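# Move all red foam blocks onto the desk

## Task

Get every red foam block in the room onto the desk, resting there by itself without the robot holding it; all other objects stay on their shelf, table or counter, the coffee table must be standing upright at the end, and the robot must not fall over or finish leaning.

## Robot and tools

Robot: a Hello Robot Stretch 3 with one arm. It has a two-wheeled base (0.33 m long, 0.34 m wide), a lift that raises the arm along a mast, and an arm that telescopes out to the robot's RIGHT side. The base cannot slide sideways, so to move the gripper forward or back you drive the base. Turns on the spot pivot about the point midway between the drive wheels, which is 0.05 m behind the front edge. With the arm fully in and the wrist folded, a turn sweeps a circle of radius 0.28 m. An unfolded, level wrist reaches past that circle.

Frames: the base frame has its origin on the floor between the drive wheels, x forward, y left, z up. hand_pose is reported in this frame, at the point where the closed fingertips meet. With all wrist joints at zero, that frame's x points up, y points back along the arm toward the mast, and z points to the robot's rear. The odometry frame is the base frame as it was when the scene began. Heading is positive to the left and runs from -3.142 to 3.142. Odometry counts wheel turns only, so wheel slip shows up as travel.

execute_actions takes "actions", a list holding one action or none. An empty list just returns state and images. The optional "cameras" list takes head_camera, nav_camera, wrist_camera or all. Leaving it out or passing null gives all cameras; [] gives none. An action can contain "base", "joints" and "contact_limits", and its motions all start at the same moment.

"base" takes one command, and it is an offset from where the base last measured itself:
- {"translate_m": d} drives straight d metres, forward positive, range -1 to 1.
- {"rotate_rad": d} turns in place d radians, left (counter-clockwise) positive, range -3.2 to 3.2.

"joints" is a single object mapping joint names to absolute targets:
- lift_m: 0 to 1.1 m, arm height.
- arm_m: 0 to 0.52 m, extension.
- wrist_yaw_rad: -1.345 to 4.42. 0 points along the arm, positive swings toward the front, 3.0 folds over the base.
- wrist_pitch_rad: -1.57 to 0.451. 0 is level, negative tips the fingertips down.
- wrist_roll_rad: -2.911 to 2.911. At 0 the fingers sit side by side.
- gripper_m: -0.089 to 0.179, larger is wider. The real fingertip gap is about 0.007 less when nearly closed and 0.025 less when fully open, and it is 0 below 0.007.
- head_pan_rad: -3.953 to 1.73. 0 is forward, positive is left, -1.57 looks along the arm.
- head_tilt_rad: -1.53 to 0.419. Negative looks down.

A joint or base you leave out of an action may still be pushing toward its earlier target. No action lasts more than 15 s. An unknown key or an out-of-range value rejects the whole call and nothing moves.

"contact_limits" accepts only arm_m, as a motor_effort percentage from 1 to 100. The arm motion stops when effort reaches that level. Lower values are gentler, but too low stops the arm immediately. The result reports the limit in force, the default and the maximum.

wait {"seconds": 0-10} lets the simulation run with no new command and returns the same output as an empty action. zoom_image {"camera", "region":[x0,y0,x1,y1]} enlarges part of that camera's latest full image. Pixels are counted from the top-left, and the region can be at most 504x504. finished_scene {"scene": n} ends the scene and reports success; it cannot be undone. If a call reports a stop, the later calls in that same reply are skipped.

Result lines:
- base_status and joint_status tell how each commanded motion ended: done, off_target, contact_stop, time_out or torque_fault. "done" for the base only means the wheels turned the commanded amount. After contact_stop the arm or lift goes slack until it is commanded again.
- on_its_own covers joints not commanded in the call. "held at" there is the held target, not the actual position.
- motor_effort is a percentage per motor, with the peak in brackets. Readings are noisy and biased. Positive wheel effort pushes forward.
- lidar_m gives 12 sectors of 30 degrees each: the 1st is straight ahead, then counter-clockwise (4th left, 7th behind, 10th right). The scan plane is 0.17 m above the floor, range 0.15-12 m, and "-" means nothing seen. It sees table legs but not tabletops or glass, and the robot's own body blocks some sectors.
- wrist_depth_mm (45-1000) and head_depth_mm (280-4000) are 7x7 grids of median depth. The head grid follows the sideways-rotated image.
- base_tilt is in degrees, with forward and right positive. turned_by_wheels and turned_by_imu give the turn since the last result.

Cameras: head_camera and nav_camera move together with head pan and tilt. wrist_camera rides on the gripper. The calibration gives K and T_world_to_cam, which maps the base frame to the camera, and it carries small errors.

Gripping: to grasp, command a gripper_m smaller than the block's width. To release, command at least 0.02 more than the value where the fingers first touched. Neither the gripper reading nor "done" confirms that you are holding something, so check the images.

The base only reaches full speed when the arm is stowed: lift below 0.30, arm below 0.03 and wrist_yaw above 2.54. Only fold or unfold the wrist with lift between 0.32 and 0.95, pitch at -0.4 and roll near 0. Once folded, the lift can go down to 0.25. If yaw goes below -0.4, keep pitch at -0.5 or lower.

Things to avoid:
- Pushing against something fixed with the gripper higher than about 0.45 m.
- A second push right after a contact_stop.
- Driving while the gripper holds or hooks something that cannot move.
- Snagging furniture, especially while reversing.
- Knocking over the coffee table, or dropping, slamming or shoving objects.

If the robot starts to tip, undo the last move in small steps, pull the gripper free, and lower lift_m to about 0.2. Wrist servos shut off for 10 s after sustained hard effort. Objects can occasionally get nudged by outside disturbances.

Each tool is called after "Call:" as name(argument=value, ...), one argument or row to a line, values as JSON.

## Session

Call:
execute_actions(
  actions=[],
)

Scene clock: 0.00 s.
base_odometry: x=+0.000 y=+0.000 heading=+0.000 (m, m, rad; odometry frame)
turned_by_wheels: +0.000 (rad since the last result)
turned_by_imu: +0.000 (rad since the last result)
base_tilt: forward=+0.4 right=+2.1 (deg)
lidar_m: 1.51 1.84 1.81 0.84 0.80 0.64 0.71 1.13 1.93 1.48 1.31 1.72
head_depth_mm: 1680 1676 1670 1681 1681 1498 1009 / 1791 1778 1789 1789 1789 1492 1008 / 1900 1921 1916 1914 1913 1489 1110 / 1986 2060 2059 2075 2080 1489 1498 / 2018 2229 2244 2242 2250 1476 2016 / 2006 2368 2363 2389 2399 2367 2217 / 2011 2151 2161 2172 2200 2203 2129
base_status: not commanded
joint_positions: lift_m=+0.506 arm_m=-0.002 wrist_yaw_rad=+2.943 wrist_pitch_rad=-0.348 wrist_roll_rad=-0.008 gripper_m=+0.037 head_pan_rad=+0.007 head_tilt_rad=-0.016
joint_status: not commanded
motor_effort: left_wheel=+0 right_wheel=+0 lift_m=+22 arm_m=-1 wrist_yaw_rad=+0 wrist_pitch_rad=+4 wrist_roll_rad=+0 gripper_m=+1 head_pan_rad=+0 head_tilt_rad=+2 (%)
hand_pose: x=+0.0246 y=+0.0856 z=+0.5351 quat_wxyz=(+0.191, +0.702, +0.054, +0.684) (m; base frame)
wrist_depth_mm: 809 - - - - - - / 707 - - - - - - / 858 - - - - - - / 910 843 - - - - - / 885 882 - - - - - / 734 766 - 851 - 835 820 / 645 698 700 698 706 697 712
pictures: head_camera (sideways: a quarter turn clockwise sets it upright), nav_camera (sideways: a quarter turn counterclockwise sets it upright), wrist_camera
Images, in order (width x height): head_camera 896x504, nav_camera 672x504, wrist_camera 644x364.

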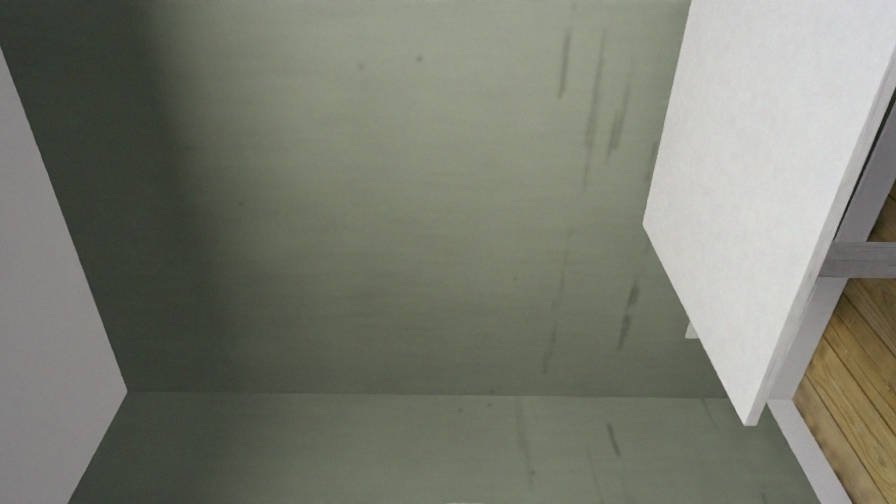

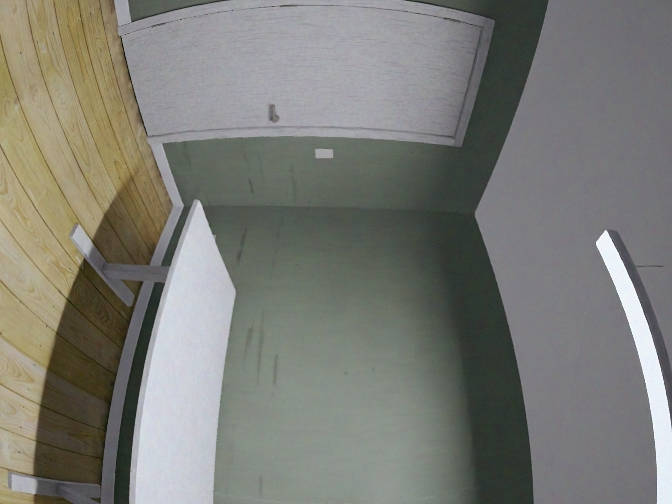

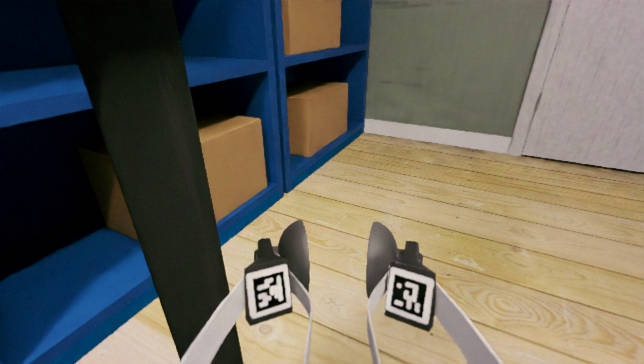

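Call:
execute_actions(
  actions=[
    {"joints": {"head_pan_rad": -0.9, "head_tilt_rad": -0.6}},
  ],
  cameras=["head_camera", "nav_camera"],
)

Call:
execute_actions(
  actions=[
    {"joints": {"head_pan_rad": -1.9, "head_tilt_rad": -0.6}},
  ],
  cameras=["head_camera", "nav_camera"],
)

Call:
execute_actions(
  actions=[
    {"joints": {"head_pan_rad": -2.9, "head_tilt_rad": -0.6}},
  ],
  cameras=["head_camera", "nav_camera"],
)

Call:
execute_actions(
  actions=[
    {"joints": {"head_pan_rad": 1.2, "head_tilt_rad": -0.6}},
  ],
  cameras=["head_camera", "nav_camera"],
)

Scene clock: 8.80 s.
base_odometry: x=+0.000 y=+0.000 heading=+0.000 (m, m, rad; odometry frame)
turned_by_wheels: +0.000 (rad since the last result)
turned_by_imu: +0.000 (rad since the last result)
base_tilt: forward=+0.3 right=+2.1 (deg)
lidar_m: 1.51 1.84 1.82 0.84 0.80 0.64 0.71 1.14 1.94 1.48 1.31 1.72
head_depth_mm: 1649 1850 2008 1789 1785 1498 1261 / 1614 1792 1988 2173 1830 1488 1259 / 1559 1726 1879 2193 1833 1490 1249 / 1518 1671 1456 1598 1764 1474 1249 / 1479 1631 1447 1173 1809 1474 1244 / 1437 1574 1430 1164 1800 1470 1237 / 1404 1542 1425 1100 1796 1464 1236
base_status: not commanded
joint_positions: lift_m=+0.506 arm_m=-0.002 wrist_yaw_rad=+2.943 wrist_pitch_rad=-0.348 wrist_roll_rad=-0.008 gripper_m=+0.037 head_pan_rad=-0.893 head_tilt_rad=-0.592
joint_status: all done
motor_effort: left_wheel=+0(0) right_wheel=+0(0) lift_m=+23(22) arm_m=-1(1) wrist_yaw_rad=+0(0) wrist_pitch_rad=+4(4) wrist_roll_rad=+0(1) gripper_m=-1(0) head_pan_rad=-5(45) head_tilt_rad=-5(44) (%)
hand_pose: x=+0.0246 y=+0.0856 z=+0.5351 quat_wxyz=(+0.191, +0.702, +0.054, +0.684) (m; base frame)
wrist_depth_mm: 807 - - - - - - / 700 - - - - - - / 872 - - - - - - / 906 862 - - - - - / 901 913 - - - - - / 738 758 - 843 - 827 819 / 665 688 716 693 693 690 694
pictures: head_camera (sideways: a quarter turn clockwise sets it upright), nav_camera (sideways: a quarter turn counterclockwise sets it upright)
camera_calibration (this result's frames):
head_camera: T_world_to_cam=[[-0.355888, 0.437566, -0.82576, 1.10007], [0.791889, 0.610404, -0.0178397, 0.0169787], [0.496241, -0.660259, -0.563739, 0.680687], [0, 0, 0, 1]] pos_world=[0.0402705, -0.0422867, 1.29243]
nav_camera: T_world_to_cam=[[0.359136, -0.399449, 0.843482, -1.05781], [-0.764618, -0.644158, 0.0205027, 0.0316167], [0.535146, -0.652305, -0.536766, 0.654308], [0, 0, 0, 1]] pos_world=[0.0539223, 0.0246332, 1.24281]
Images, in order (width x height): head_camera 896x504, nav_camera 672x504.

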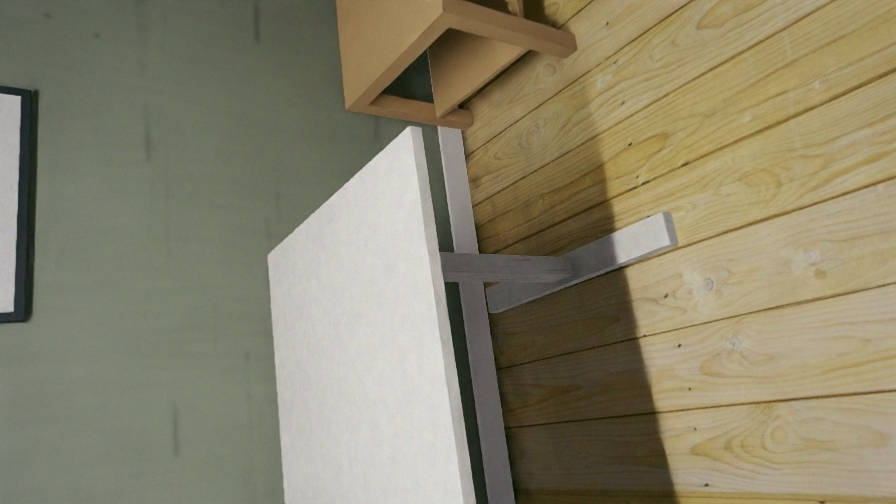

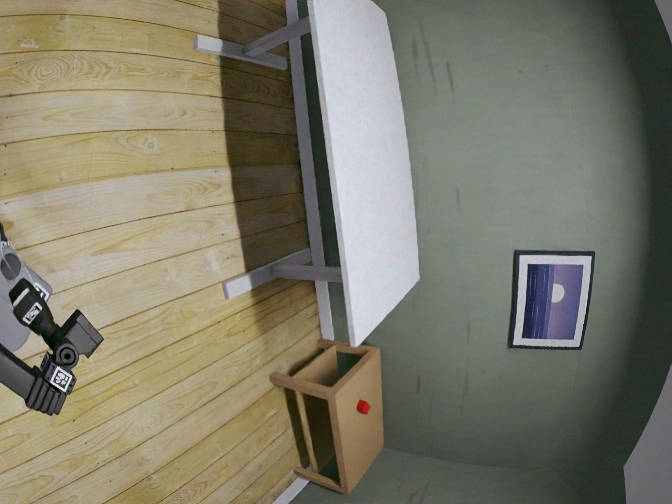

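Scene clock: 9.90 s.
base_odometry: x=+0.000 y=+0.000 heading=+0.000 (m, m, rad; odometry frame)
turned_by_wheels: +0.000 (rad since the last result)
turned_by_imu: +0.000 (rad since the last result)
base_tilt: forward=+0.4 right=+2.0 (deg)
lidar_m: 1.51 1.84 1.82 0.84 0.80 0.64 0.71 1.13 1.94 1.48 1.31 1.72
head_depth_mm: 1592 1736 1930 2145 1843 1501 1264 / 1618 1792 1988 2181 1835 1495 1263 / 1668 1834 2070 2229 1833 1485 1257 / 1722 1896 2125 2292 1841 1475 1248 / 1777 1954 2205 2354 1804 1474 1245 / 1823 2030 2283 2296 1797 1462 1243 / 1900 2110 2253 2219 1784 1460 1237
base_status: not commanded
joint_positions: lift_m=+0.506 arm_m=-0.002 wrist_yaw_rad=+2.943 wrist_pitch_rad=-0.348 wrist_roll_rad=-0.008 gripper_m=+0.037 head_pan_rad=-1.893 head_tilt_rad=-0.593
joint_status: all done
motor_effort: left_wheel=+0(0) right_wheel=-1(0) lift_m=+22(22) arm_m=+0(1) wrist_yaw_rad=-1(0) wrist_pitch_rad=+4(4) wrist_roll_rad=-1(1) gripper_m=+0(0) head_pan_rad=-4(46) head_tilt_rad=-6(4) (%)
hand_pose: x=+0.0246 y=+0.0856 z=+0.5351 quat_wxyz=(+0.191, +0.702, +0.054, +0.684) (m; base frame)
wrist_depth_mm: 804 - - - - - - / 704 - - - - - - / 856 - - - - - - / 925 836 - - - - - / 874 868 - - - - - / 751 755 - 848 - 828 809 / 641 689 706 706 681 707 698
pictures: head_camera (sideways: a quarter turn clockwise sets it upright), nav_camera (sideways: a quarter turn counterclockwise sets it upright)
camera_calibration (this result's frames):
head_camera: T_world_to_cam=[[0.175995, 0.536125, -0.825588, 1.0966], [0.941497, -0.336549, -0.0178462, 0.0160745], [-0.287419, -0.774148, -0.56399, 0.685794], [0, 0, 0, 1]] pos_world=[-0.01102, -0.0515982, 1.29241]
nav_camera: T_world_to_cam=[[-0.142166, -0.518268, 0.843319, -1.05454], [-0.955165, 0.295363, 0.020496, 0.0327878], [-0.259707, -0.802595, -0.537022, 0.65949], [0, 0, 0, 1]] pos_world=[0.0526722, -0.0269149, 1.2428]
Images, in order (width x height): head_camera 896x504, nav_camera 672x504.

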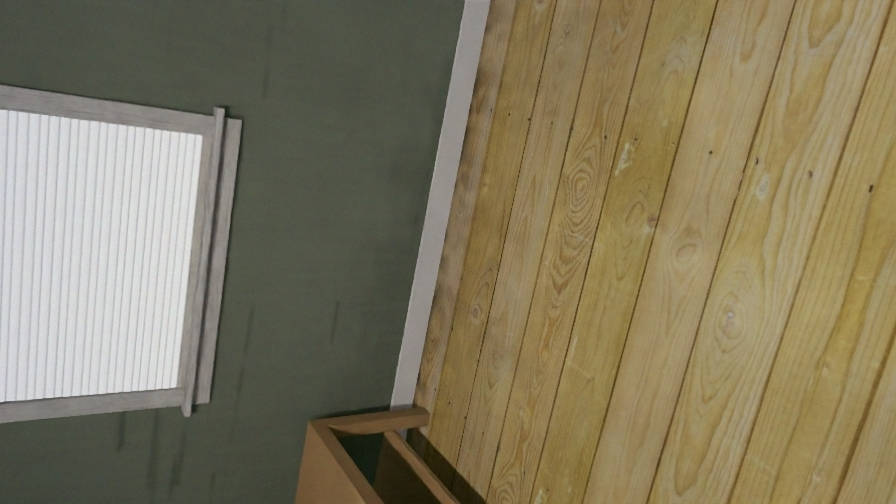

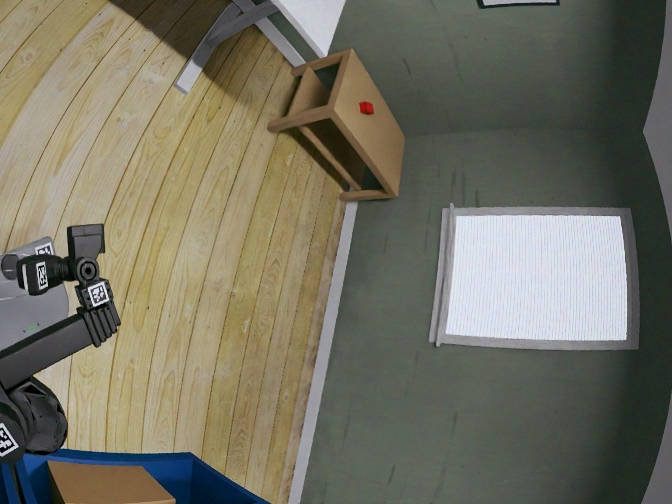

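Scene clock: 11.00 s.
base_odometry: x=+0.000 y=+0.000 heading=+0.000 (m, m, rad; odometry frame)
turned_by_wheels: +0.000 (rad since the last result)
turned_by_imu: +0.000 (rad since the last result)
base_tilt: forward=+0.4 right=+2.1 (deg)
lidar_m: 1.51 1.85 1.82 0.84 0.80 0.64 0.72 1.14 1.93 1.48 1.31 1.72
head_depth_mm: 663 690 741 895 884 1013 1135 / 718 745 799 929 980 1133 1191 / 784 828 1063 1012 1133 1278 1257 / 876 928 1265 1260 1606 1442 1251 / 965 1067 1211 1402 1597 1467 1249 / 1893 2063 2271 2325 1794 1466 1243 / 1764 1913 2089 2218 1776 1458 1233
base_status: not commanded
joint_positions: lift_m=+0.506 arm_m=-0.002 wrist_yaw_rad=+2.943 wrist_pitch_rad=-0.348 wrist_roll_rad=-0.008 gripper_m=+0.037 head_pan_rad=-2.893 head_tilt_rad=-0.593
joint_status: all done
motor_effort: left_wheel=+0(1) right_wheel=+0(0) lift_m=+22(22) arm_m=+0(1) wrist_yaw_rad=+0(0) wrist_pitch_rad=+4(4) wrist_roll_rad=+0(1) gripper_m=+0(1) head_pan_rad=-5(46) head_tilt_rad=-5(6) (%)
hand_pose: x=+0.0246 y=+0.0856 z=+0.5351 quat_wxyz=(+0.191, +0.702, +0.054, +0.684) (m; base frame)
wrist_depth_mm: 834 - - - - - - / 690 - - - - - - / 872 - - - - - - / 921 848 - - - - - / 913 891 - - - - - / 738 764 - 830 - 834 825 / 668 697 692 689 697 711 696
pictures: head_camera (sideways: a quarter turn clockwise sets it upright), nav_camera (sideways: a quarter turn counterclockwise sets it upright)
camera_calibration (this result's frames):
head_camera: T_world_to_cam=[[0.546263, 0.141588, -0.82556, 1.0943], [0.225503, -0.974079, -0.0178473, 0.0204435], [-0.806687, -0.176417, -0.564032, 0.689016], [0, 0, 0, 1]] pos_world=[-0.0465678, -0.0134728, 1.29241]
nav_camera: T_world_to_cam=[[-0.512961, -0.160406, 0.843292, -1.05224], [-0.267546, 0.963327, 0.0204949, 0.0285948], [-0.815653, -0.215106, -0.537065, 0.662937], [0, 0, 0, 1]] pos_world=[0.00861823, -0.0537305, 1.2428]
Images, in order (width x height): head_camera 896x504, nav_camera 672x504.

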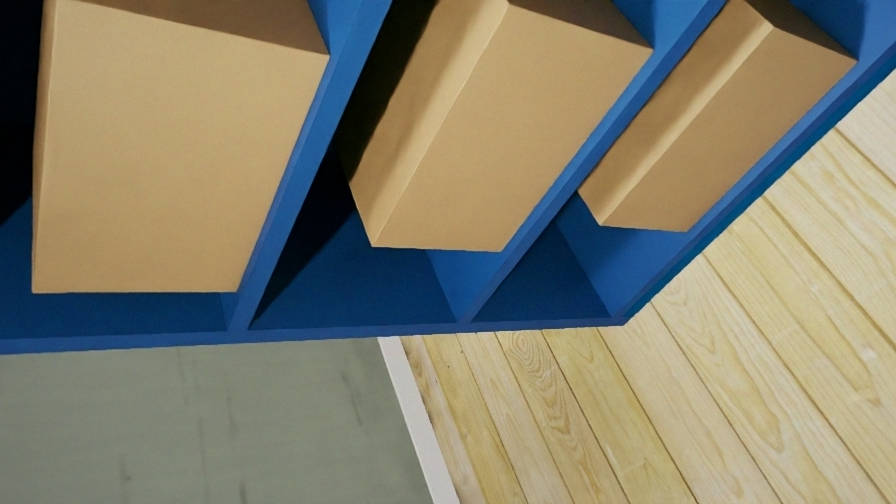

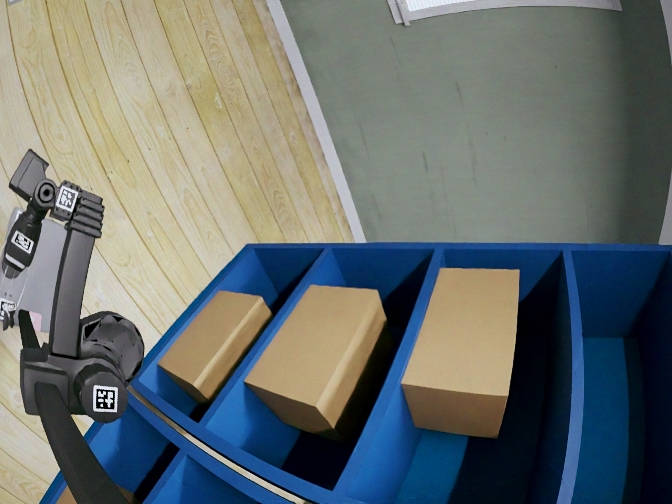

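Scene clock: 13.50 s.
base_odometry: x=+0.000 y=+0.000 heading=+0.000 (m, m, rad; odometry frame)
turned_by_wheels: +0.000 (rad since the last result)
turned_by_imu: +0.000 (rad since the last result)
base_tilt: forward=+0.3 right=+2.1 (deg)
lidar_m: 1.51 1.84 1.82 0.84 0.80 0.64 0.71 1.14 1.94 1.48 1.31 1.72
head_depth_mm: 1491 1644 1818 2031 1838 1494 1263 / 1537 1688 1875 2117 1835 1482 1263 / 1568 1732 1925 2144 1827 1487 1252 / 1599 1770 1984 2177 1814 1479 1249 / 1618 1806 1993 2166 1807 1479 1245 / 1410 1789 1576 1768 1695 1466 1242 / 1186 1241 1315 1316 1404 1413 1237
base_status: not commanded
joint_positions: lift_m=+0.506 arm_m=-0.002 wrist_yaw_rad=+2.943 wrist_pitch_rad=-0.348 wrist_roll_rad=-0.008 gripper_m=+0.037 head_pan_rad=+1.193 head_tilt_rad=-0.593
joint_status: all done
motor_effort: left_wheel=+0(0) right_wheel=+0(0) lift_m=+23(22) arm_m=-1(1) wrist_yaw_rad=+1(1) wrist_pitch_rad=+4(4) wrist_roll_rad=+0(0) gripper_m=+0(1) head_pan_rad=+5(48) head_tilt_rad=-5(5) (%)
hand_pose: x=+0.0246 y=+0.0856 z=+0.5351 quat_wxyz=(+0.191, +0.702, +0.054, +0.684) (m; base frame)
wrist_depth_mm: 802 - - - - - - / 703 - - - - - - / 889 - - - - - - / 915 842 - - - - - / 893 908 - - - - - / 740 771 - 852 - 837 839 / 632 682 722 697 704 698 705
pictures: head_camera (sideways: a quarter turn clockwise sets it upright), nav_camera (sideways: a quarter turn counterclockwise sets it upright)
camera_calibration (this result's frames):
head_camera: T_world_to_cam=[[-0.205773, -0.525461, -0.82556, 1.09889], [-0.921162, 0.388771, -0.0178473, 0.0274382], [0.330332, 0.756801, -0.564033, 0.68208], [0, 0, 0, 1]] pos_world=[0.026084, 0.0505575, 1.29241]
nav_camera: T_world_to_cam=[[0.170997, 0.509528, 0.843292, -1.05641], [0.937116, -0.348415, 0.0204949, 0.0212463], [0.304258, 0.786758, -0.537065, 0.656106], [0, 0, 0, 1]] pos_world=[-0.0388921, 0.0294792, 1.2428]
Images, in order (width x height): head_camera 896x504, nav_camera 672x504.

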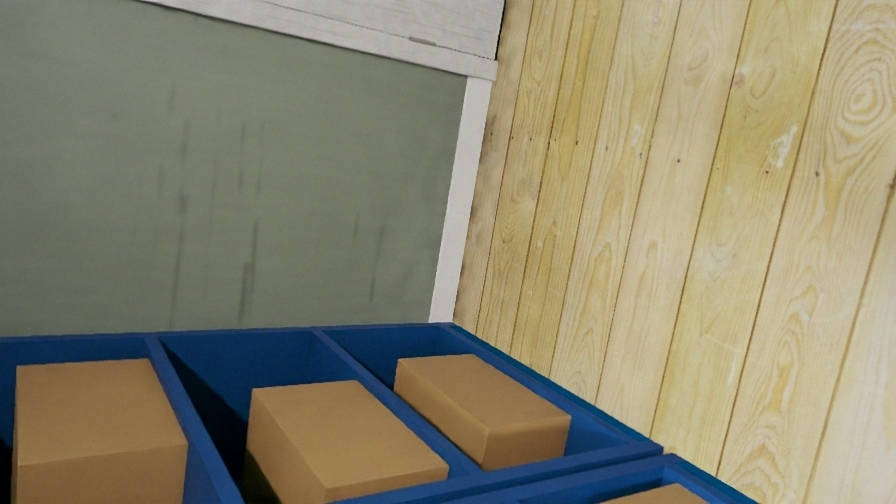

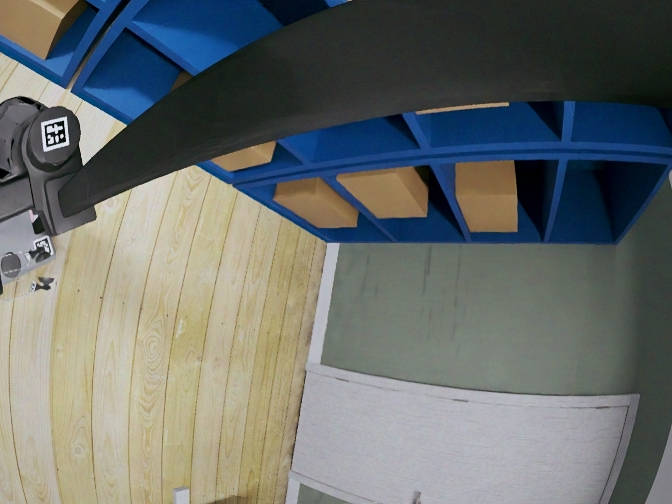

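Call:
execute_actions(
  actions=[
    {"joints": {"head_pan_rad": -3.7, "head_tilt_rad": -0.45}},
  ],
  cameras=["head_camera", "nav_camera"],
)

Scene clock: 29.63 s.
base_odometry: x=+0.000 y=+0.000 heading=+0.000 (m, m, rad; odometry frame)
turned_by_wheels: +0.000 (rad since the last result)
turned_by_imu: +0.000 (rad since the last result)
base_tilt: forward=+0.4 right=+2.0 (deg)
lidar_m: 1.51 1.84 1.81 0.84 0.80 0.64 0.71 1.13 1.94 1.48 1.31 1.72
head_depth_mm: 900 964 911 756 1226 999 1238 / 905 982 1038 753 1239 978 1253 / 902 972 1046 744 1250 974 1245 / 531 574 617 680 777 886 1029 / 532 972 961 693 1150 907 1202 / 922 1004 1049 777 1145 964 1041 / 930 1011 1058 769 864 901 1037
base_status: not commanded
joint_positions: lift_m=+0.506 arm_m=-0.002 wrist_yaw_rad=+2.943 wrist_pitch_rad=-0.348 wrist_roll_rad=-0.008 gripper_m=+0.037 head_pan_rad=-3.693 head_tilt_rad=-0.458
joint_status: all done
motor_effort: left_wheel=+0(0) right_wheel=+0(0) lift_m=+22(22) arm_m=+0(0) wrist_yaw_rad=+1(0) wrist_pitch_rad=+4(4) wrist_roll_rad=+0(0) gripper_m=+1(1) head_pan_rad=-4(46) head_tilt_rad=+5(21) (%)
hand_pose: x=+0.0246 y=+0.0856 z=+0.5351 quat_wxyz=(+0.191, +0.702, +0.054, +0.684) (m; base frame)
wrist_depth_mm: 839 - - - - - - / 717 - - - - - - / 869 - - - - - - / 897 851 - - - - - / 887 880 - - - - - / 754 772 - 842 - 852 839 / 654 691 700 711 685 702 701
pictures: head_camera (sideways: a quarter turn clockwise sets it upright), nav_camera (sideways: a quarter turn counterclockwise sets it upright)
camera_calibration (this result's frames):
head_camera: T_world_to_cam=[[0.38361, -0.232644, -0.893711, 1.18417], [-0.543527, -0.839261, -0.0148296, 0.0212087], [-0.746607, 0.491445, -0.448398, 0.538194], [0, 0, 0, 1]] pos_world=[-0.0409136, 0.0287977, 1.29995]
nav_camera: T_world_to_cam=[[-0.372096, 0.194531, 0.90758, -1.13695], [0.507158, 0.861539, 0.0232663, 0.0202571], [-0.77739, 0.468944, -0.419233, 0.509383], [0, 0, 0, 1]] pos_world=[-0.0373396, -0.0351528, 1.24495]
Images, in order (width x height): head_camera 896x504, nav_camera 672x504.

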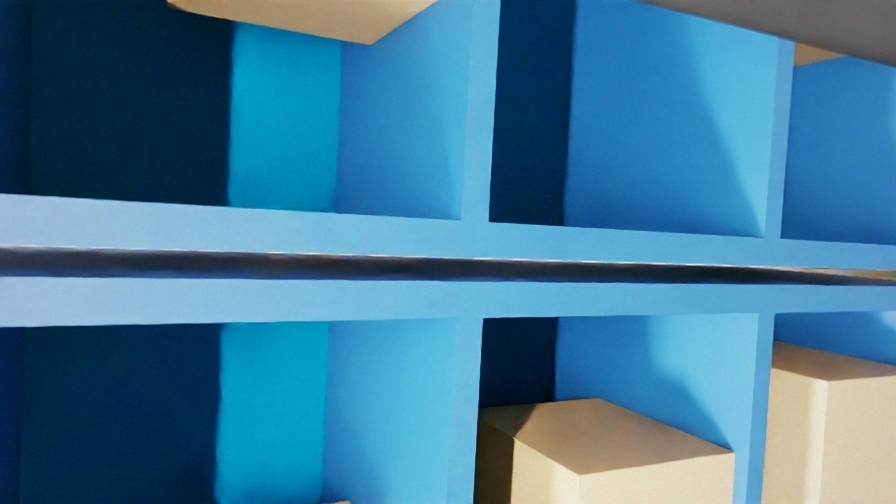

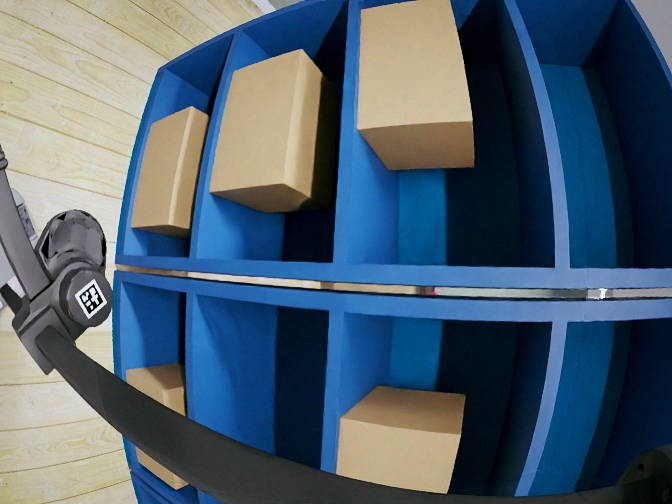

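Call:
zoom_image(
  camera="nav_camera",
  region=[300, 240, 672, 340],
)

Region (300, 240, 672, 340) of nav_camera's 672x504 image, scaled by 1.355, with more detail than that image has; it fills the top 135 rows of this view, and the rest is white.

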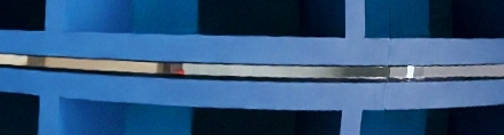

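Call:
execute_actions(
  actions=[
    {"joints": {"head_pan_rad": -1.4, "head_tilt_rad": -0.4}},
  ],
  cameras=["head_camera"],
)

Scene clock: 60.20 s.
base_odometry: x=+0.000 y=+0.000 heading=+0.000 (m, m, rad; odometry frame)
turned_by_wheels: +0.000 (rad since the last result)
turned_by_imu: +0.000 (rad since the last result)
base_tilt: forward=+0.4 right=+2.0 (deg)
lidar_m: 1.51 1.84 1.82 0.84 0.80 0.64 0.71 1.13 1.93 1.48 1.31 1.72
head_depth_mm: 1814 1913 2036 2154 2220 1777 1418 / 1970 2112 2231 2308 2314 1749 1418 / 2151 2294 2431 2442 2248 1745 1410 / 2111 2301 2498 2182 2120 1739 1406 / 1928 2070 2216 2157 1847 1722 1399 / 1773 1879 2022 2062 2113 1716 1398 / 1634 1735 1843 1970 2059 1721 1356
base_status: not commanded
joint_positions: lift_m=+0.506 arm_m=-0.002 wrist_yaw_rad=+2.943 wrist_pitch_rad=-0.348 wrist_roll_rad=-0.008 gripper_m=+0.037 head_pan_rad=-1.407 head_tilt_rad=-0.409
joint_status: all done
motor_effort: left_wheel=+0(0) right_wheel=+0(0) lift_m=+22(22) arm_m=-1(1) wrist_yaw_rad=+0(0) wrist_pitch_rad=+4(4) wrist_roll_rad=+0(0) gripper_m=+0(1) head_pan_rad=+4(46) head_tilt_rad=+5(16) (%)
hand_pose: x=+0.0246 y=+0.0856 z=+0.5351 quat_wxyz=(+0.191, +0.702, +0.054, +0.684) (m; base frame)
wrist_depth_mm: 833 - - - - - - / 694 - - - - - - / 855 - - - - - - / 907 841 - - - - - / 886 874 - - - - - / 755 734 - 826 - 825 817 / 644 692 705 710 700 705 698
pictures: head_camera (sideways: a quarter turn clockwise sets it upright)
camera_calibration (this result's frames):
head_camera: T_world_to_cam=[[-0.0684298, 0.398044, -0.914811, 1.21446], [0.990217, 0.138868, -0.0136476, 0.010315], [0.121605, -0.906795, -0.403652, 0.474672], [0, 0, 0, 1]] pos_world=[0.0151683, -0.0544089, 1.30274]
Images, in order (width x height): head_camera 896x504.

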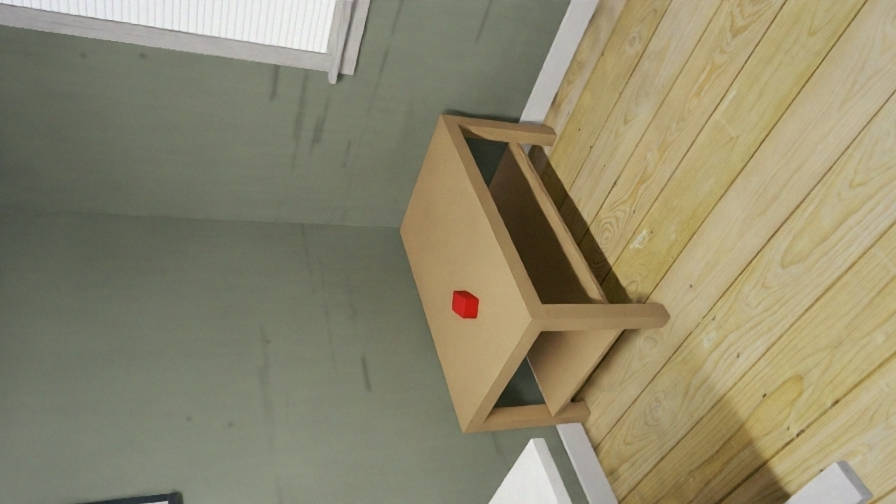

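Call:
execute_actions(
  actions=[
    {"base": {"rotate_rad": -1.634}, "joints": {"lift_m": 0.27, "head_pan_rad": 0.0, "head_tilt_rad": -0.6}},
  ],
  cameras=["head_camera"],
)

Call:
execute_actions(
  actions=[
    {"base": {"translate_m": 1}},
  ],
  cameras=["head_camera"],
)

Scene clock: 105.77 s.
base_odometry: x=+0.000 y=+0.000 heading=-1.634 (m, m, rad; odometry frame)
turned_by_wheels: -1.634 (rad since the last result)
turned_by_imu: -1.620 (rad since the last result)
base_tilt: forward=+0.4 right=+2.0 (deg)
lidar_m: 2.04 1.31 1.72 1.51 1.87 1.82 0.89 0.76 0.64 0.70 1.13 1.93
head_depth_mm: 1647 1782 1938 2140 1841 1501 1265 / 1722 1871 2087 2241 1832 1494 1260 / 1814 1978 2215 2324 1826 1485 1256 / 1926 2130 2327 2361 1815 1476 1249 / 2058 2263 2346 2252 1809 1474 1243 / 2156 2355 2091 2072 1795 1471 1240 / 1966 2109 2095 1749 1788 1464 1236
base_status: done
joint_positions: lift_m=+0.270 arm_m=-0.002 wrist_yaw_rad=+2.943 wrist_pitch_rad=-0.349 wrist_roll_rad=-0.008 gripper_m=+0.037 head_pan_rad=-0.007 head_tilt_rad=-0.593
joint_status: all done
motor_effort: left_wheel=+2(9) right_wheel=-3(9) lift_m=+15(18) arm_m=-1(1) wrist_yaw_rad=-1(0) wrist_pitch_rad=+4(4) wrist_roll_rad=-1(0) gripper_m=+1(0) head_pan_rad=+4(45) head_tilt_rad=-5(27) (%)
hand_pose: x=+0.0246 y=+0.0855 z=+0.2988 quat_wxyz=(+0.191, +0.702, +0.054, +0.684) (m; base frame)
wrist_depth_mm: - - - - - - - / - - - - - - - / - - - - - - - / 861 859 875 893 886 881 846 / 667 677 703 671 690 664 660 / 540 536 - 537 - 530 540 / 451 469 - 466 442 441 448
pictures: head_camera (sideways: a quarter turn clockwise sets it upright)
camera_calibration (this result's frames):
head_camera: T_world_to_cam=[[-0.564581, 0.00129908, -0.825377, 1.10084], [0.0284012, 0.999437, -0.0178542, 0.0216548], [0.824889, -0.0335218, -0.5643, 0.679411], [0, 0, 0, 1]] pos_world=[0.0604599, -0.000297596, 1.29239]
Images, in order (width x height): head_camera 896x504.

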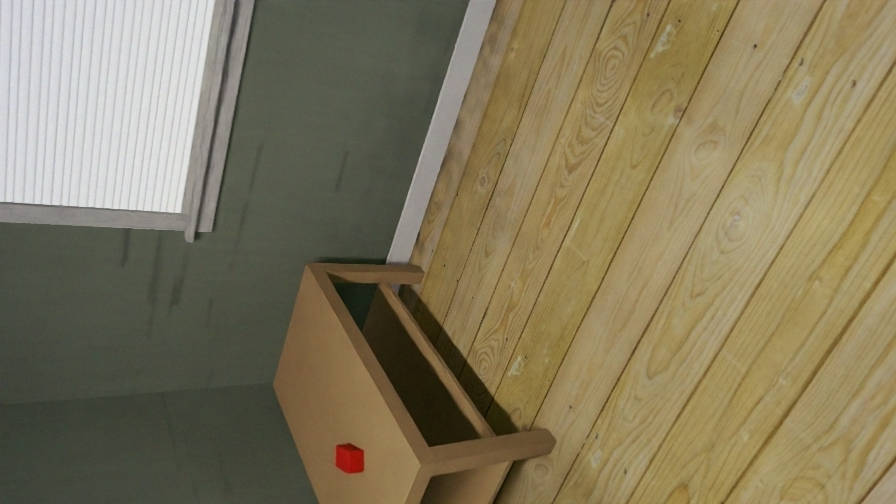

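Scene clock: 110.80 s.
base_odometry: x=-0.063 y=-0.998 heading=-1.634 (m, m, rad; odometry frame)
turned_by_wheels: +0.000 (rad since the last result)
turned_by_imu: +0.006 (rad since the last result)
base_tilt: forward=+0.3 right=+2.1 (deg)
lidar_m: 1.11 0.60 0.60 0.85 1.77 2.66 1.71 1.24 1.19 1.47 1.12 1.09
head_depth_mm: 906 980 1070 1188 1323 1443 1267 / 952 1038 1128 1271 1438 1490 1260 / 1006 1099 1203 1369 1559 1481 1256 / 1065 1177 1307 1454 1604 1477 1246 / 1130 1255 1405 1513 1302 1437 1244 / 1209 1349 1527 1490 1166 1358 1239 / 1274 1386 1521 1487 1156 1030 1185
base_status: done
joint_positions: lift_m=+0.270 arm_m=-0.002 wrist_yaw_rad=+2.943 wrist_pitch_rad=-0.349 wrist_roll_rad=-0.008 gripper_m=+0.037 head_pan_rad=-0.007 head_tilt_rad=-0.594
joint_status: not commanded
motor_effort: left_wheel=+1(12) right_wheel=-2(5) lift_m=+15(15) arm_m=+0(1) wrist_yaw_rad=+0(0) wrist_pitch_rad=+5(5) wrist_roll_rad=+0(1) gripper_m=+1(0) head_pan_rad=+4(4) head_tilt_rad=-4(4) (%)
hand_pose: x=+0.0246 y=+0.0855 z=+0.2988 quat_wxyz=(+0.191, +0.702, +0.054, +0.684) (m; base frame)
wrist_depth_mm: - - - - - 926 451 / - - - - - 915 880 / - - - - - 803 810 / 888 883 840 863 868 780 646 / 678 666 698 670 686 620 657 / 541 535 - 530 - 530 532 / 452 465 - 466 439 451 447
pictures: head_camera (sideways: a quarter turn clockwise sets it upright)
camera_calibration (this result's frames):
head_camera: T_world_to_cam=[[-0.56518, 0.00123813, -0.824967, 1.10031], [0.028273, 0.999441, -0.0178697, 0.0216757], [0.824483, -0.0334238, -0.564899, 0.680193], [0, 0, 0, 1]] pos_world=[0.060453, -0.000291277, 1.29235]
Images, in order (width x height): head_camera 896x504.

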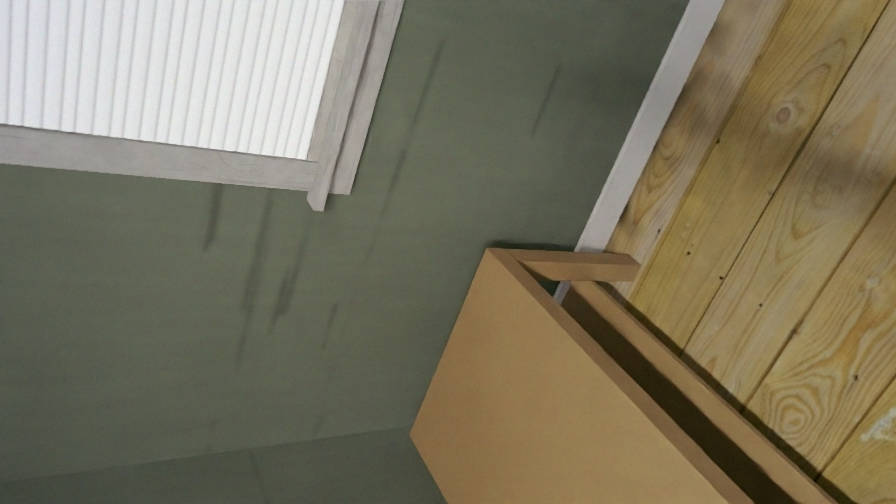

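Call:
execute_actions(
  actions=[
    {"base": {"translate_m": 0.42}},
  ],
  cameras=[],
)

Call:
execute_actions(
  actions=[
    {"base": {"rotate_rad": 2.54}, "joints": {"head_pan_rad": -1.57, "head_tilt_rad": -0.8}},
  ],
  cameras=["head_camera", "nav_camera"],
)

Scene clock: 121.33 s.
base_odometry: x=-0.089 y=-1.417 heading=-1.634 (m, m, rad; odometry frame)
turned_by_wheels: +0.000 (rad since the last result)
turned_by_imu: +0.003 (rad since the last result)
base_tilt: forward=+0.3 right=+2.1 (deg)
lidar_m: 0.69 0.96 0.87 0.41 1.42 3.01 2.13 1.54 1.44 0.99 0.76 0.74
head_depth_mm: 595 649 709 773 878 997 1142 / 629 682 747 814 951 1089 1212 / 669 732 811 900 1033 1188 1259 / 709 783 872 979 1122 1135 1238 / 750 832 934 1067 1176 956 1164 / 803 897 1012 1167 1169 951 828 / 858 964 1106 1269 1157 949 802
base_status: done
joint_positions: lift_m=+0.270 arm_m=-0.002 wrist_yaw_rad=+2.943 wrist_pitch_rad=-0.349 wrist_roll_rad=-0.008 gripper_m=+0.037 head_pan_rad=-0.007 head_tilt_rad=-0.594
joint_status: not commanded
motor_effort: left_wheel=+1(11) right_wheel=-1(6) lift_m=+15(15) arm_m=-1(1) wrist_yaw_rad=+0(0) wrist_pitch_rad=+5(5) wrist_roll_rad=+0(1) gripper_m=+1(0) head_pan_rad=+3(3) head_tilt_rad=-3(6) (%)
hand_pose: x=+0.0246 y=+0.0855 z=+0.2988 quat_wxyz=(+0.191, +0.702, +0.054, +0.684) (m; base frame)
wrist_depth_mm: - - - 395 340 306 280 / - - - 942 882 795 726 / - - - 701 794 816 751 / 894 805 877 538 561 563 549 / 677 672 697 631 634 467 423 / 540 544 - 532 - 532 534 / 454 474 - 460 440 450 445
pictures: none
No camera images: the call's "cameras" was empty. Leave "cameras" out to get every camera's image.

Scene clock: 124.03 s.
base_odometry: x=-0.089 y=-1.417 heading=+0.906 (m, m, rad; odometry frame)
turned_by_wheels: +2.540 (rad since the last result)
turned_by_imu: +2.512 (rad since the last result)
base_tilt: forward=+0.4 right=+2.0 (deg)
lidar_m: 2.11 2.12 1.55 1.43 1.08 0.77 0.74 0.70 0.98 0.87 0.41 0.95
head_depth_mm: 813 931 1090 1200 1001 860 1144 / 807 928 1081 1193 1000 856 1142 / 805 921 1077 1193 993 856 1138 / 804 921 1074 1178 959 851 1131 / 800 916 1071 1174 970 848 1132 / 801 914 1069 1174 980 844 1106 / 796 910 1059 1265 1451 894 1123
base_status: done
joint_positions: lift_m=+0.270 arm_m=-0.002 wrist_yaw_rad=+2.943 wrist_pitch_rad=-0.349 wrist_roll_rad=-0.008 gripper_m=+0.037 head_pan_rad=-1.563 head_tilt_rad=-0.791
joint_status: all done
motor_effort: left_wheel=-2(9) right_wheel=+3(12) lift_m=+15(15) arm_m=-1(1) wrist_yaw_rad=+0(0) wrist_pitch_rad=+5(5) wrist_roll_rad=+0(0) gripper_m=+0(0) head_pan_rad=-5(47) head_tilt_rad=-6(28) (%)
hand_pose: x=+0.0246 y=+0.0855 z=+0.2988 quat_wxyz=(+0.191, +0.702, +0.054, +0.684) (m; base frame)
wrist_depth_mm: - - - - - - - / - - - - - - - / - - - - - - - / 867 864 887 892 858 868 875 / 670 660 701 663 674 674 643 / 542 531 - 530 - 533 528 / 460 465 - 457 446 447 445
pictures: head_camera (sideways: a quarter turn clockwise sets it upright), nav_camera (sideways: a quarter turn counterclockwise sets it upright)
camera_calibration (this result's frames):
head_camera: T_world_to_cam=[[-0.00824783, 0.715555, -0.698508, 0.932082], [0.999718, -0.00965177, -0.0216918, 0.0207208], [-0.0222635, -0.69849, -0.715274, 0.880965], [0, 0, 0, 1]] pos_world=[0.00658607, -0.0514107, 1.28165]
nav_camera: T_world_to_cam=[[0.0345035, -0.691734, 0.721328, -0.896597], [-0.999317, -0.0334153, 0.0157564, 0.0392323], [0.0132042, -0.721379, -0.692414, 0.85997], [0, 0, 0, 1]] pos_world=[0.0587861, 0.00146933, 1.24158]
Images, in order (width x height): head_camera 896x504, nav_camera 672x504.

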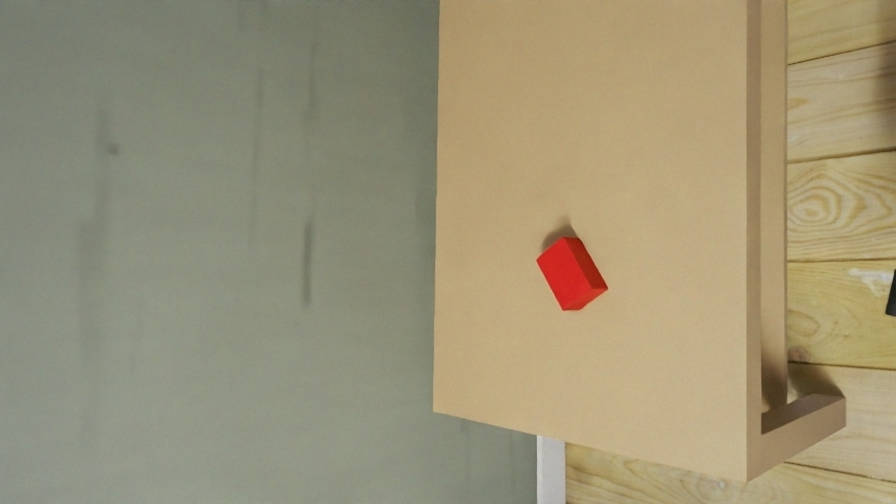

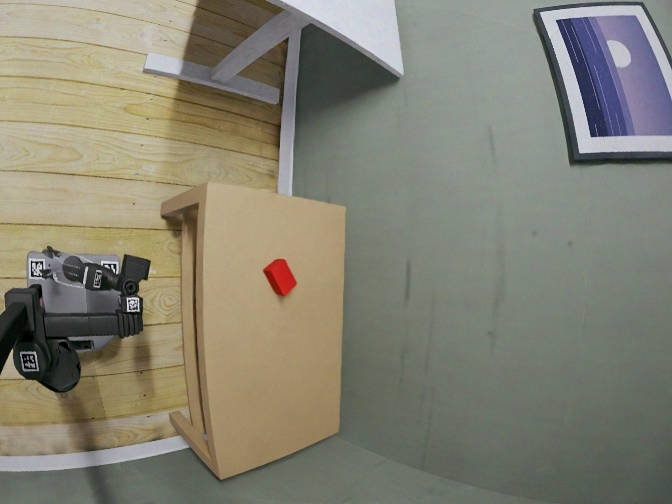

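Call:
zoom_image(
  camera="head_camera",
  region=[480, 190, 680, 350],
)

Region (480, 190, 680, 350) of head_camera's 896x504 image, scaled by 2.520, with more detail than that image has; it fills the top 403 rows of this view, and the rest is white.

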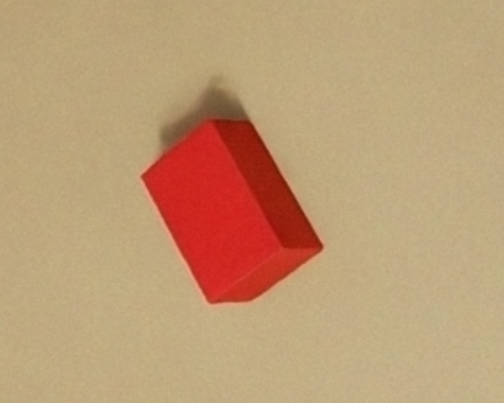

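Call:
execute_actions(
  actions=[
    {"joints": {"lift_m": 0.68, "wrist_pitch_rad": -0.4, "wrist_roll_rad": 0}},
  ],
  cameras=[],
)

Call:
execute_actions(
  actions=[
    {"joints": {"wrist_yaw_rad": 0.0, "gripper_m": 0.15}},
  ],
  cameras=[],
)

Call:
execute_actions(
  actions=[
    {"joints": {"wrist_pitch_rad": -1.5, "arm_m": 0.25}},
  ],
  cameras=["head_camera", "wrist_camera"],
)

Scene clock: 177.03 s.
base_odometry: x=-0.089 y=-1.417 heading=+0.906 (m, m, rad; odometry frame)
turned_by_wheels: +0.000 (rad since the last result)
turned_by_imu: +0.001 (rad since the last result)
base_tilt: forward=+0.3 right=+2.1 (deg)
lidar_m: 2.11 2.13 1.54 1.44 1.08 0.78 0.74 0.69 0.98 0.87 0.41 0.94
head_depth_mm: 814 927 1088 1205 1002 860 1164 / 808 927 1078 1191 998 857 - / 808 925 1075 1184 996 856 - / 804 921 1069 1179 958 852 - / 800 914 1068 1179 967 849 - / 795 913 1065 1175 979 842 1108 / 799 907 1059 1270 1445 895 1121
base_status: not commanded
joint_positions: lift_m=+0.680 arm_m=-0.002 wrist_yaw_rad=+2.943 wrist_pitch_rad=-0.415 wrist_roll_rad=-0.006 gripper_m=+0.037 head_pan_rad=-1.563 head_tilt_rad=-0.791
joint_status: all done
motor_effort: left_wheel=-2(2) right_wheel=+2(2) lift_m=+29(31) arm_m=-2(2) wrist_yaw_rad=+0(1) wrist_pitch_rad=+4(5) wrist_roll_rad=+3(4) gripper_m=+0(1) head_pan_rad=-3(4) head_tilt_rad=-5(6) (%)
hand_pose: x=+0.0231 y=+0.0778 z=+0.6929 quat_wxyz=(+0.214, +0.701, +0.077, +0.676) (m; base frame)
wrist_depth_mm: - - - - - - - / - - - - - - - / - - - - - - - / - - - - - - - / - - - - - - - / 930 - - - - - - / 847 840 833 850 823 844 844
pictures: none
No camera images: the call's "cameras" was empty. Leave "cameras" out to get every camera's image.

Scene clock: 179.50 s.
base_odometry: x=-0.089 y=-1.417 heading=+0.906 (m, m, rad; odometry frame)
turned_by_wheels: +0.000 (rad since the last result)
turned_by_imu: +0.000 (rad since the last result)
base_tilt: forward=+0.4 right=+2.1 (deg)
lidar_m: 2.11 2.12 1.54 1.44 1.08 0.78 0.74 0.70 0.98 0.88 0.40 0.95
head_depth_mm: 811 929 1083 1201 1000 861 1161 / 811 927 1086 1200 1002 859 - / 808 922 1076 1192 997 855 - / 806 922 1071 1184 957 895 - / 802 915 1067 1176 983 845 1132 / 798 910 1066 1175 981 843 1108 / 793 911 1059 1268 1446 893 1125
base_status: not commanded
joint_positions: lift_m=+0.680 arm_m=-0.002 wrist_yaw_rad=+0.003 wrist_pitch_rad=-0.415 wrist_roll_rad=-0.005 gripper_m=+0.150 head_pan_rad=-1.563 head_tilt_rad=-0.791
joint_status: all done
motor_effort: left_wheel=-2(2) right_wheel=+2(3) lift_m=+29(29) arm_m=-1(0) wrist_yaw_rad=-1(2) wrist_pitch_rad=+4(4) wrist_roll_rad=+3(3) gripper_m=+1(97) head_pan_rad=-4(3) head_tilt_rad=-7(5) (%)
hand_pose: x=-0.0208 y=-0.3673 z=+0.6929 quat_wxyz=(+0.694, +0.147, -0.690, -0.145) (m; base frame)
wrist_depth_mm: 611 608 605 616 617 605 598 / 658 664 662 658 654 652 644 / 723 724 725 712 715 707 715 / 811 801 725 696 670 683 681 / 899 896 548 545 545 552 540 / 970 966 446 432 445 445 446 / 848 372 381 376 382 372 381
pictures: none
No camera images: the call's "cameras" was empty. Leave "cameras" out to get every camera's image.

Scene clock: 182.60 s.
base_odometry: x=-0.089 y=-1.417 heading=+0.906 (m, m, rad; odometry frame)
turned_by_wheels: +0.000 (rad since the last result)
turned_by_imu: +0.000 (rad since the last result)
base_tilt: forward=+0.3 right=+2.0 (deg)
lidar_m: 2.10 2.12 1.54 1.44 1.08 0.78 0.74 0.70 0.98 0.87 0.40 0.95
head_depth_mm: 815 931 1086 1197 1005 862 1164 / 811 924 1083 1205 1025 - - / 808 922 1078 1227 - 851 1138 / 802 917 1075 1185 - 851 1137 / 805 913 1074 1173 982 846 1134 / 799 910 1061 1172 980 844 1106 / 795 908 1058 1276 1445 893 1123
base_status: not commanded
joint_positions: lift_m=+0.680 arm_m=+0.250 wrist_yaw_rad=+0.001 wrist_pitch_rad=-1.496 wrist_roll_rad=-0.004 gripper_m=+0.150 head_pan_rad=-1.563 head_tilt_rad=-0.791
joint_status: all done
motor_effort: left_wheel=-2(2) right_wheel=+2(2) lift_m=+29(29) arm_m=+1(1) wrist_yaw_rad=-1(2) wrist_pitch_rad=-2(3) wrist_roll_rad=+2(2) gripper_m=+1(1) head_pan_rad=-4(4) head_tilt_rad=-5(5) (%)
hand_pose: x=-0.0216 y=-0.3899 z=+0.5610 quat_wxyz=(+0.520, +0.482, -0.517, -0.480) (m; base frame)
wrist_depth_mm: 271 268 263 260 259 258 255 / 272 272 271 267 260 258 257 / 274 270 269 267 265 260 258 / 279 274 272 272 268 264 261 / 280 276 278 273 267 267 264 / 748 745 735 718 721 720 705 / 756 749 746 - - 728 719
pictures: head_camera (sideways: a quarter turn clockwise sets it upright), wrist_camera
camera_calibration (this result's frames):
head_camera: T_world_to_cam=[[-0.00820305, 0.715556, -0.698508, 0.932082], [0.999718, -0.00971434, -0.0216918, 0.0207208], [-0.0223072, -0.698488, -0.715274, 0.880966], [0, 0, 0, 1]] pos_world=[0.00658285, -0.0514107, 1.28165]
wrist_camera: T_world_to_cam=[[-0.999437, -0.00576376, -0.0330455, 0.00379325], [-0.0080207, 0.997614, 0.0685776, 0.384931], [0.0325714, 0.0688041, -0.997098, 0.751464], [0, 0, 0, 1]] pos_world=[-0.0175977, -0.435695, 0.723011]
Images, in order (width x height): head_camera 896x504, wrist_camera 644x364.

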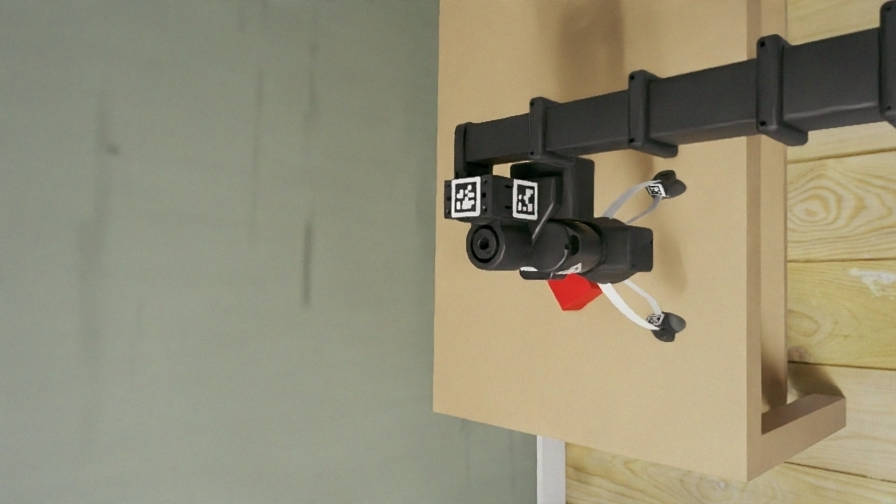

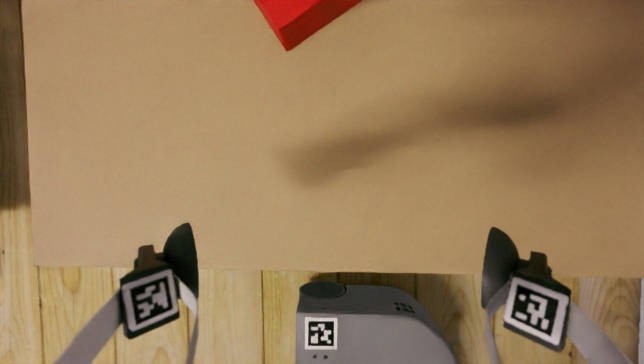

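Call:
execute_actions(
  actions=[
    {"joints": {"arm_m": 0.44, "wrist_roll_rad": 0.98, "wrist_pitch_rad": -1.57}},
  ],
  cameras=["head_camera", "wrist_camera"],
)

Scene clock: 197.50 s.
base_odometry: x=-0.089 y=-1.417 heading=+0.906 (m, m, rad; odometry frame)
turned_by_wheels: +0.000 (rad since the last result)
turned_by_imu: +0.000 (rad since the last result)
base_tilt: forward=+0.3 right=+2.2 (deg)
lidar_m: 2.11 2.12 1.55 1.43 1.08 0.78 0.74 0.69 0.98 0.87 0.40 0.94
head_depth_mm: 812 932 1086 1200 999 869 1164 / 809 924 1081 1199 1027 - - / 806 920 1033 1126 992 855 1137 / 803 918 1043 - 952 852 1133 / 797 917 1072 1171 967 848 1133 / 799 911 1061 1174 980 844 1107 / 797 906 1058 1274 1449 895 1126
base_status: not commanded
joint_positions: lift_m=+0.680 arm_m=+0.440 wrist_yaw_rad=+0.001 wrist_pitch_rad=-1.564 wrist_roll_rad=+0.975 gripper_m=+0.150 head_pan_rad=-1.563 head_tilt_rad=-0.791
joint_status: all done
motor_effort: left_wheel=-2(2) right_wheel=+2(2) lift_m=+29(29) arm_m=+2(1) wrist_yaw_rad=-1(1) wrist_pitch_rad=-2(3) wrist_roll_rad=+3(4) gripper_m=+0(1) head_pan_rad=-4(5) head_tilt_rad=-6(5) (%)
hand_pose: x=-0.0217 y=-0.5622 z=+0.5619 quat_wxyz=(+0.209, +0.207, -0.678, -0.674) (m; base frame)
wrist_depth_mm: 259 256 254 250 250 245 244 / 266 261 261 258 254 252 247 / 272 267 265 263 260 258 253 / 277 275 270 227 263 262 259 / 284 280 278 229 270 267 262 / 290 287 280 277 277 276 268 / 296 294 288 288 283 279 -
pictures: head_camera (sideways: a quarter turn clockwise sets it upright), wrist_camera
camera_calibration (this result's frames):
head_camera: T_world_to_cam=[[-0.00819793, 0.715556, -0.698507, 0.932081], [0.999717, -0.00972148, -0.0216918, 0.0207208], [-0.0223122, -0.698488, -0.715274, 0.880966], [0, 0, 0, 1]] pos_world=[0.00658248, -0.0514107, 1.28165]
wrist_camera: T_world_to_cam=[[-0.560084, 0.827521, -0.0389341, 0.484121], [0.817145, 0.559573, 0.138391, 0.289141], [0.136308, 0.045696, -0.989612, 0.749286], [0, 0, 0, 1]] pos_world=[-0.0672557, -0.596655, 0.720336]
Images, in order (width x height): head_camera 896x504, wrist_camera 644x364.

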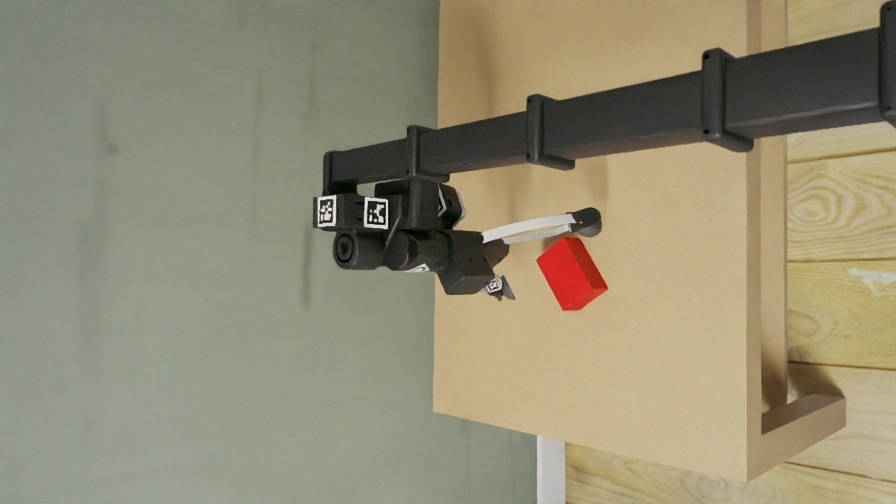

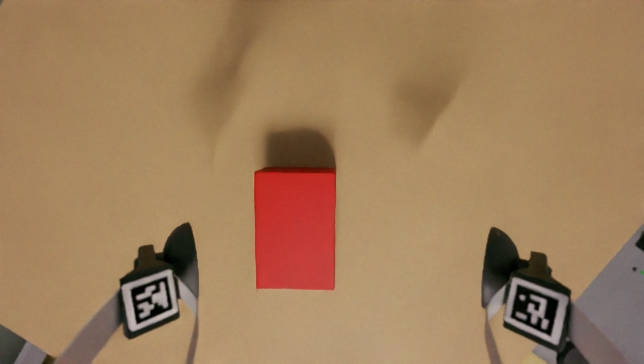

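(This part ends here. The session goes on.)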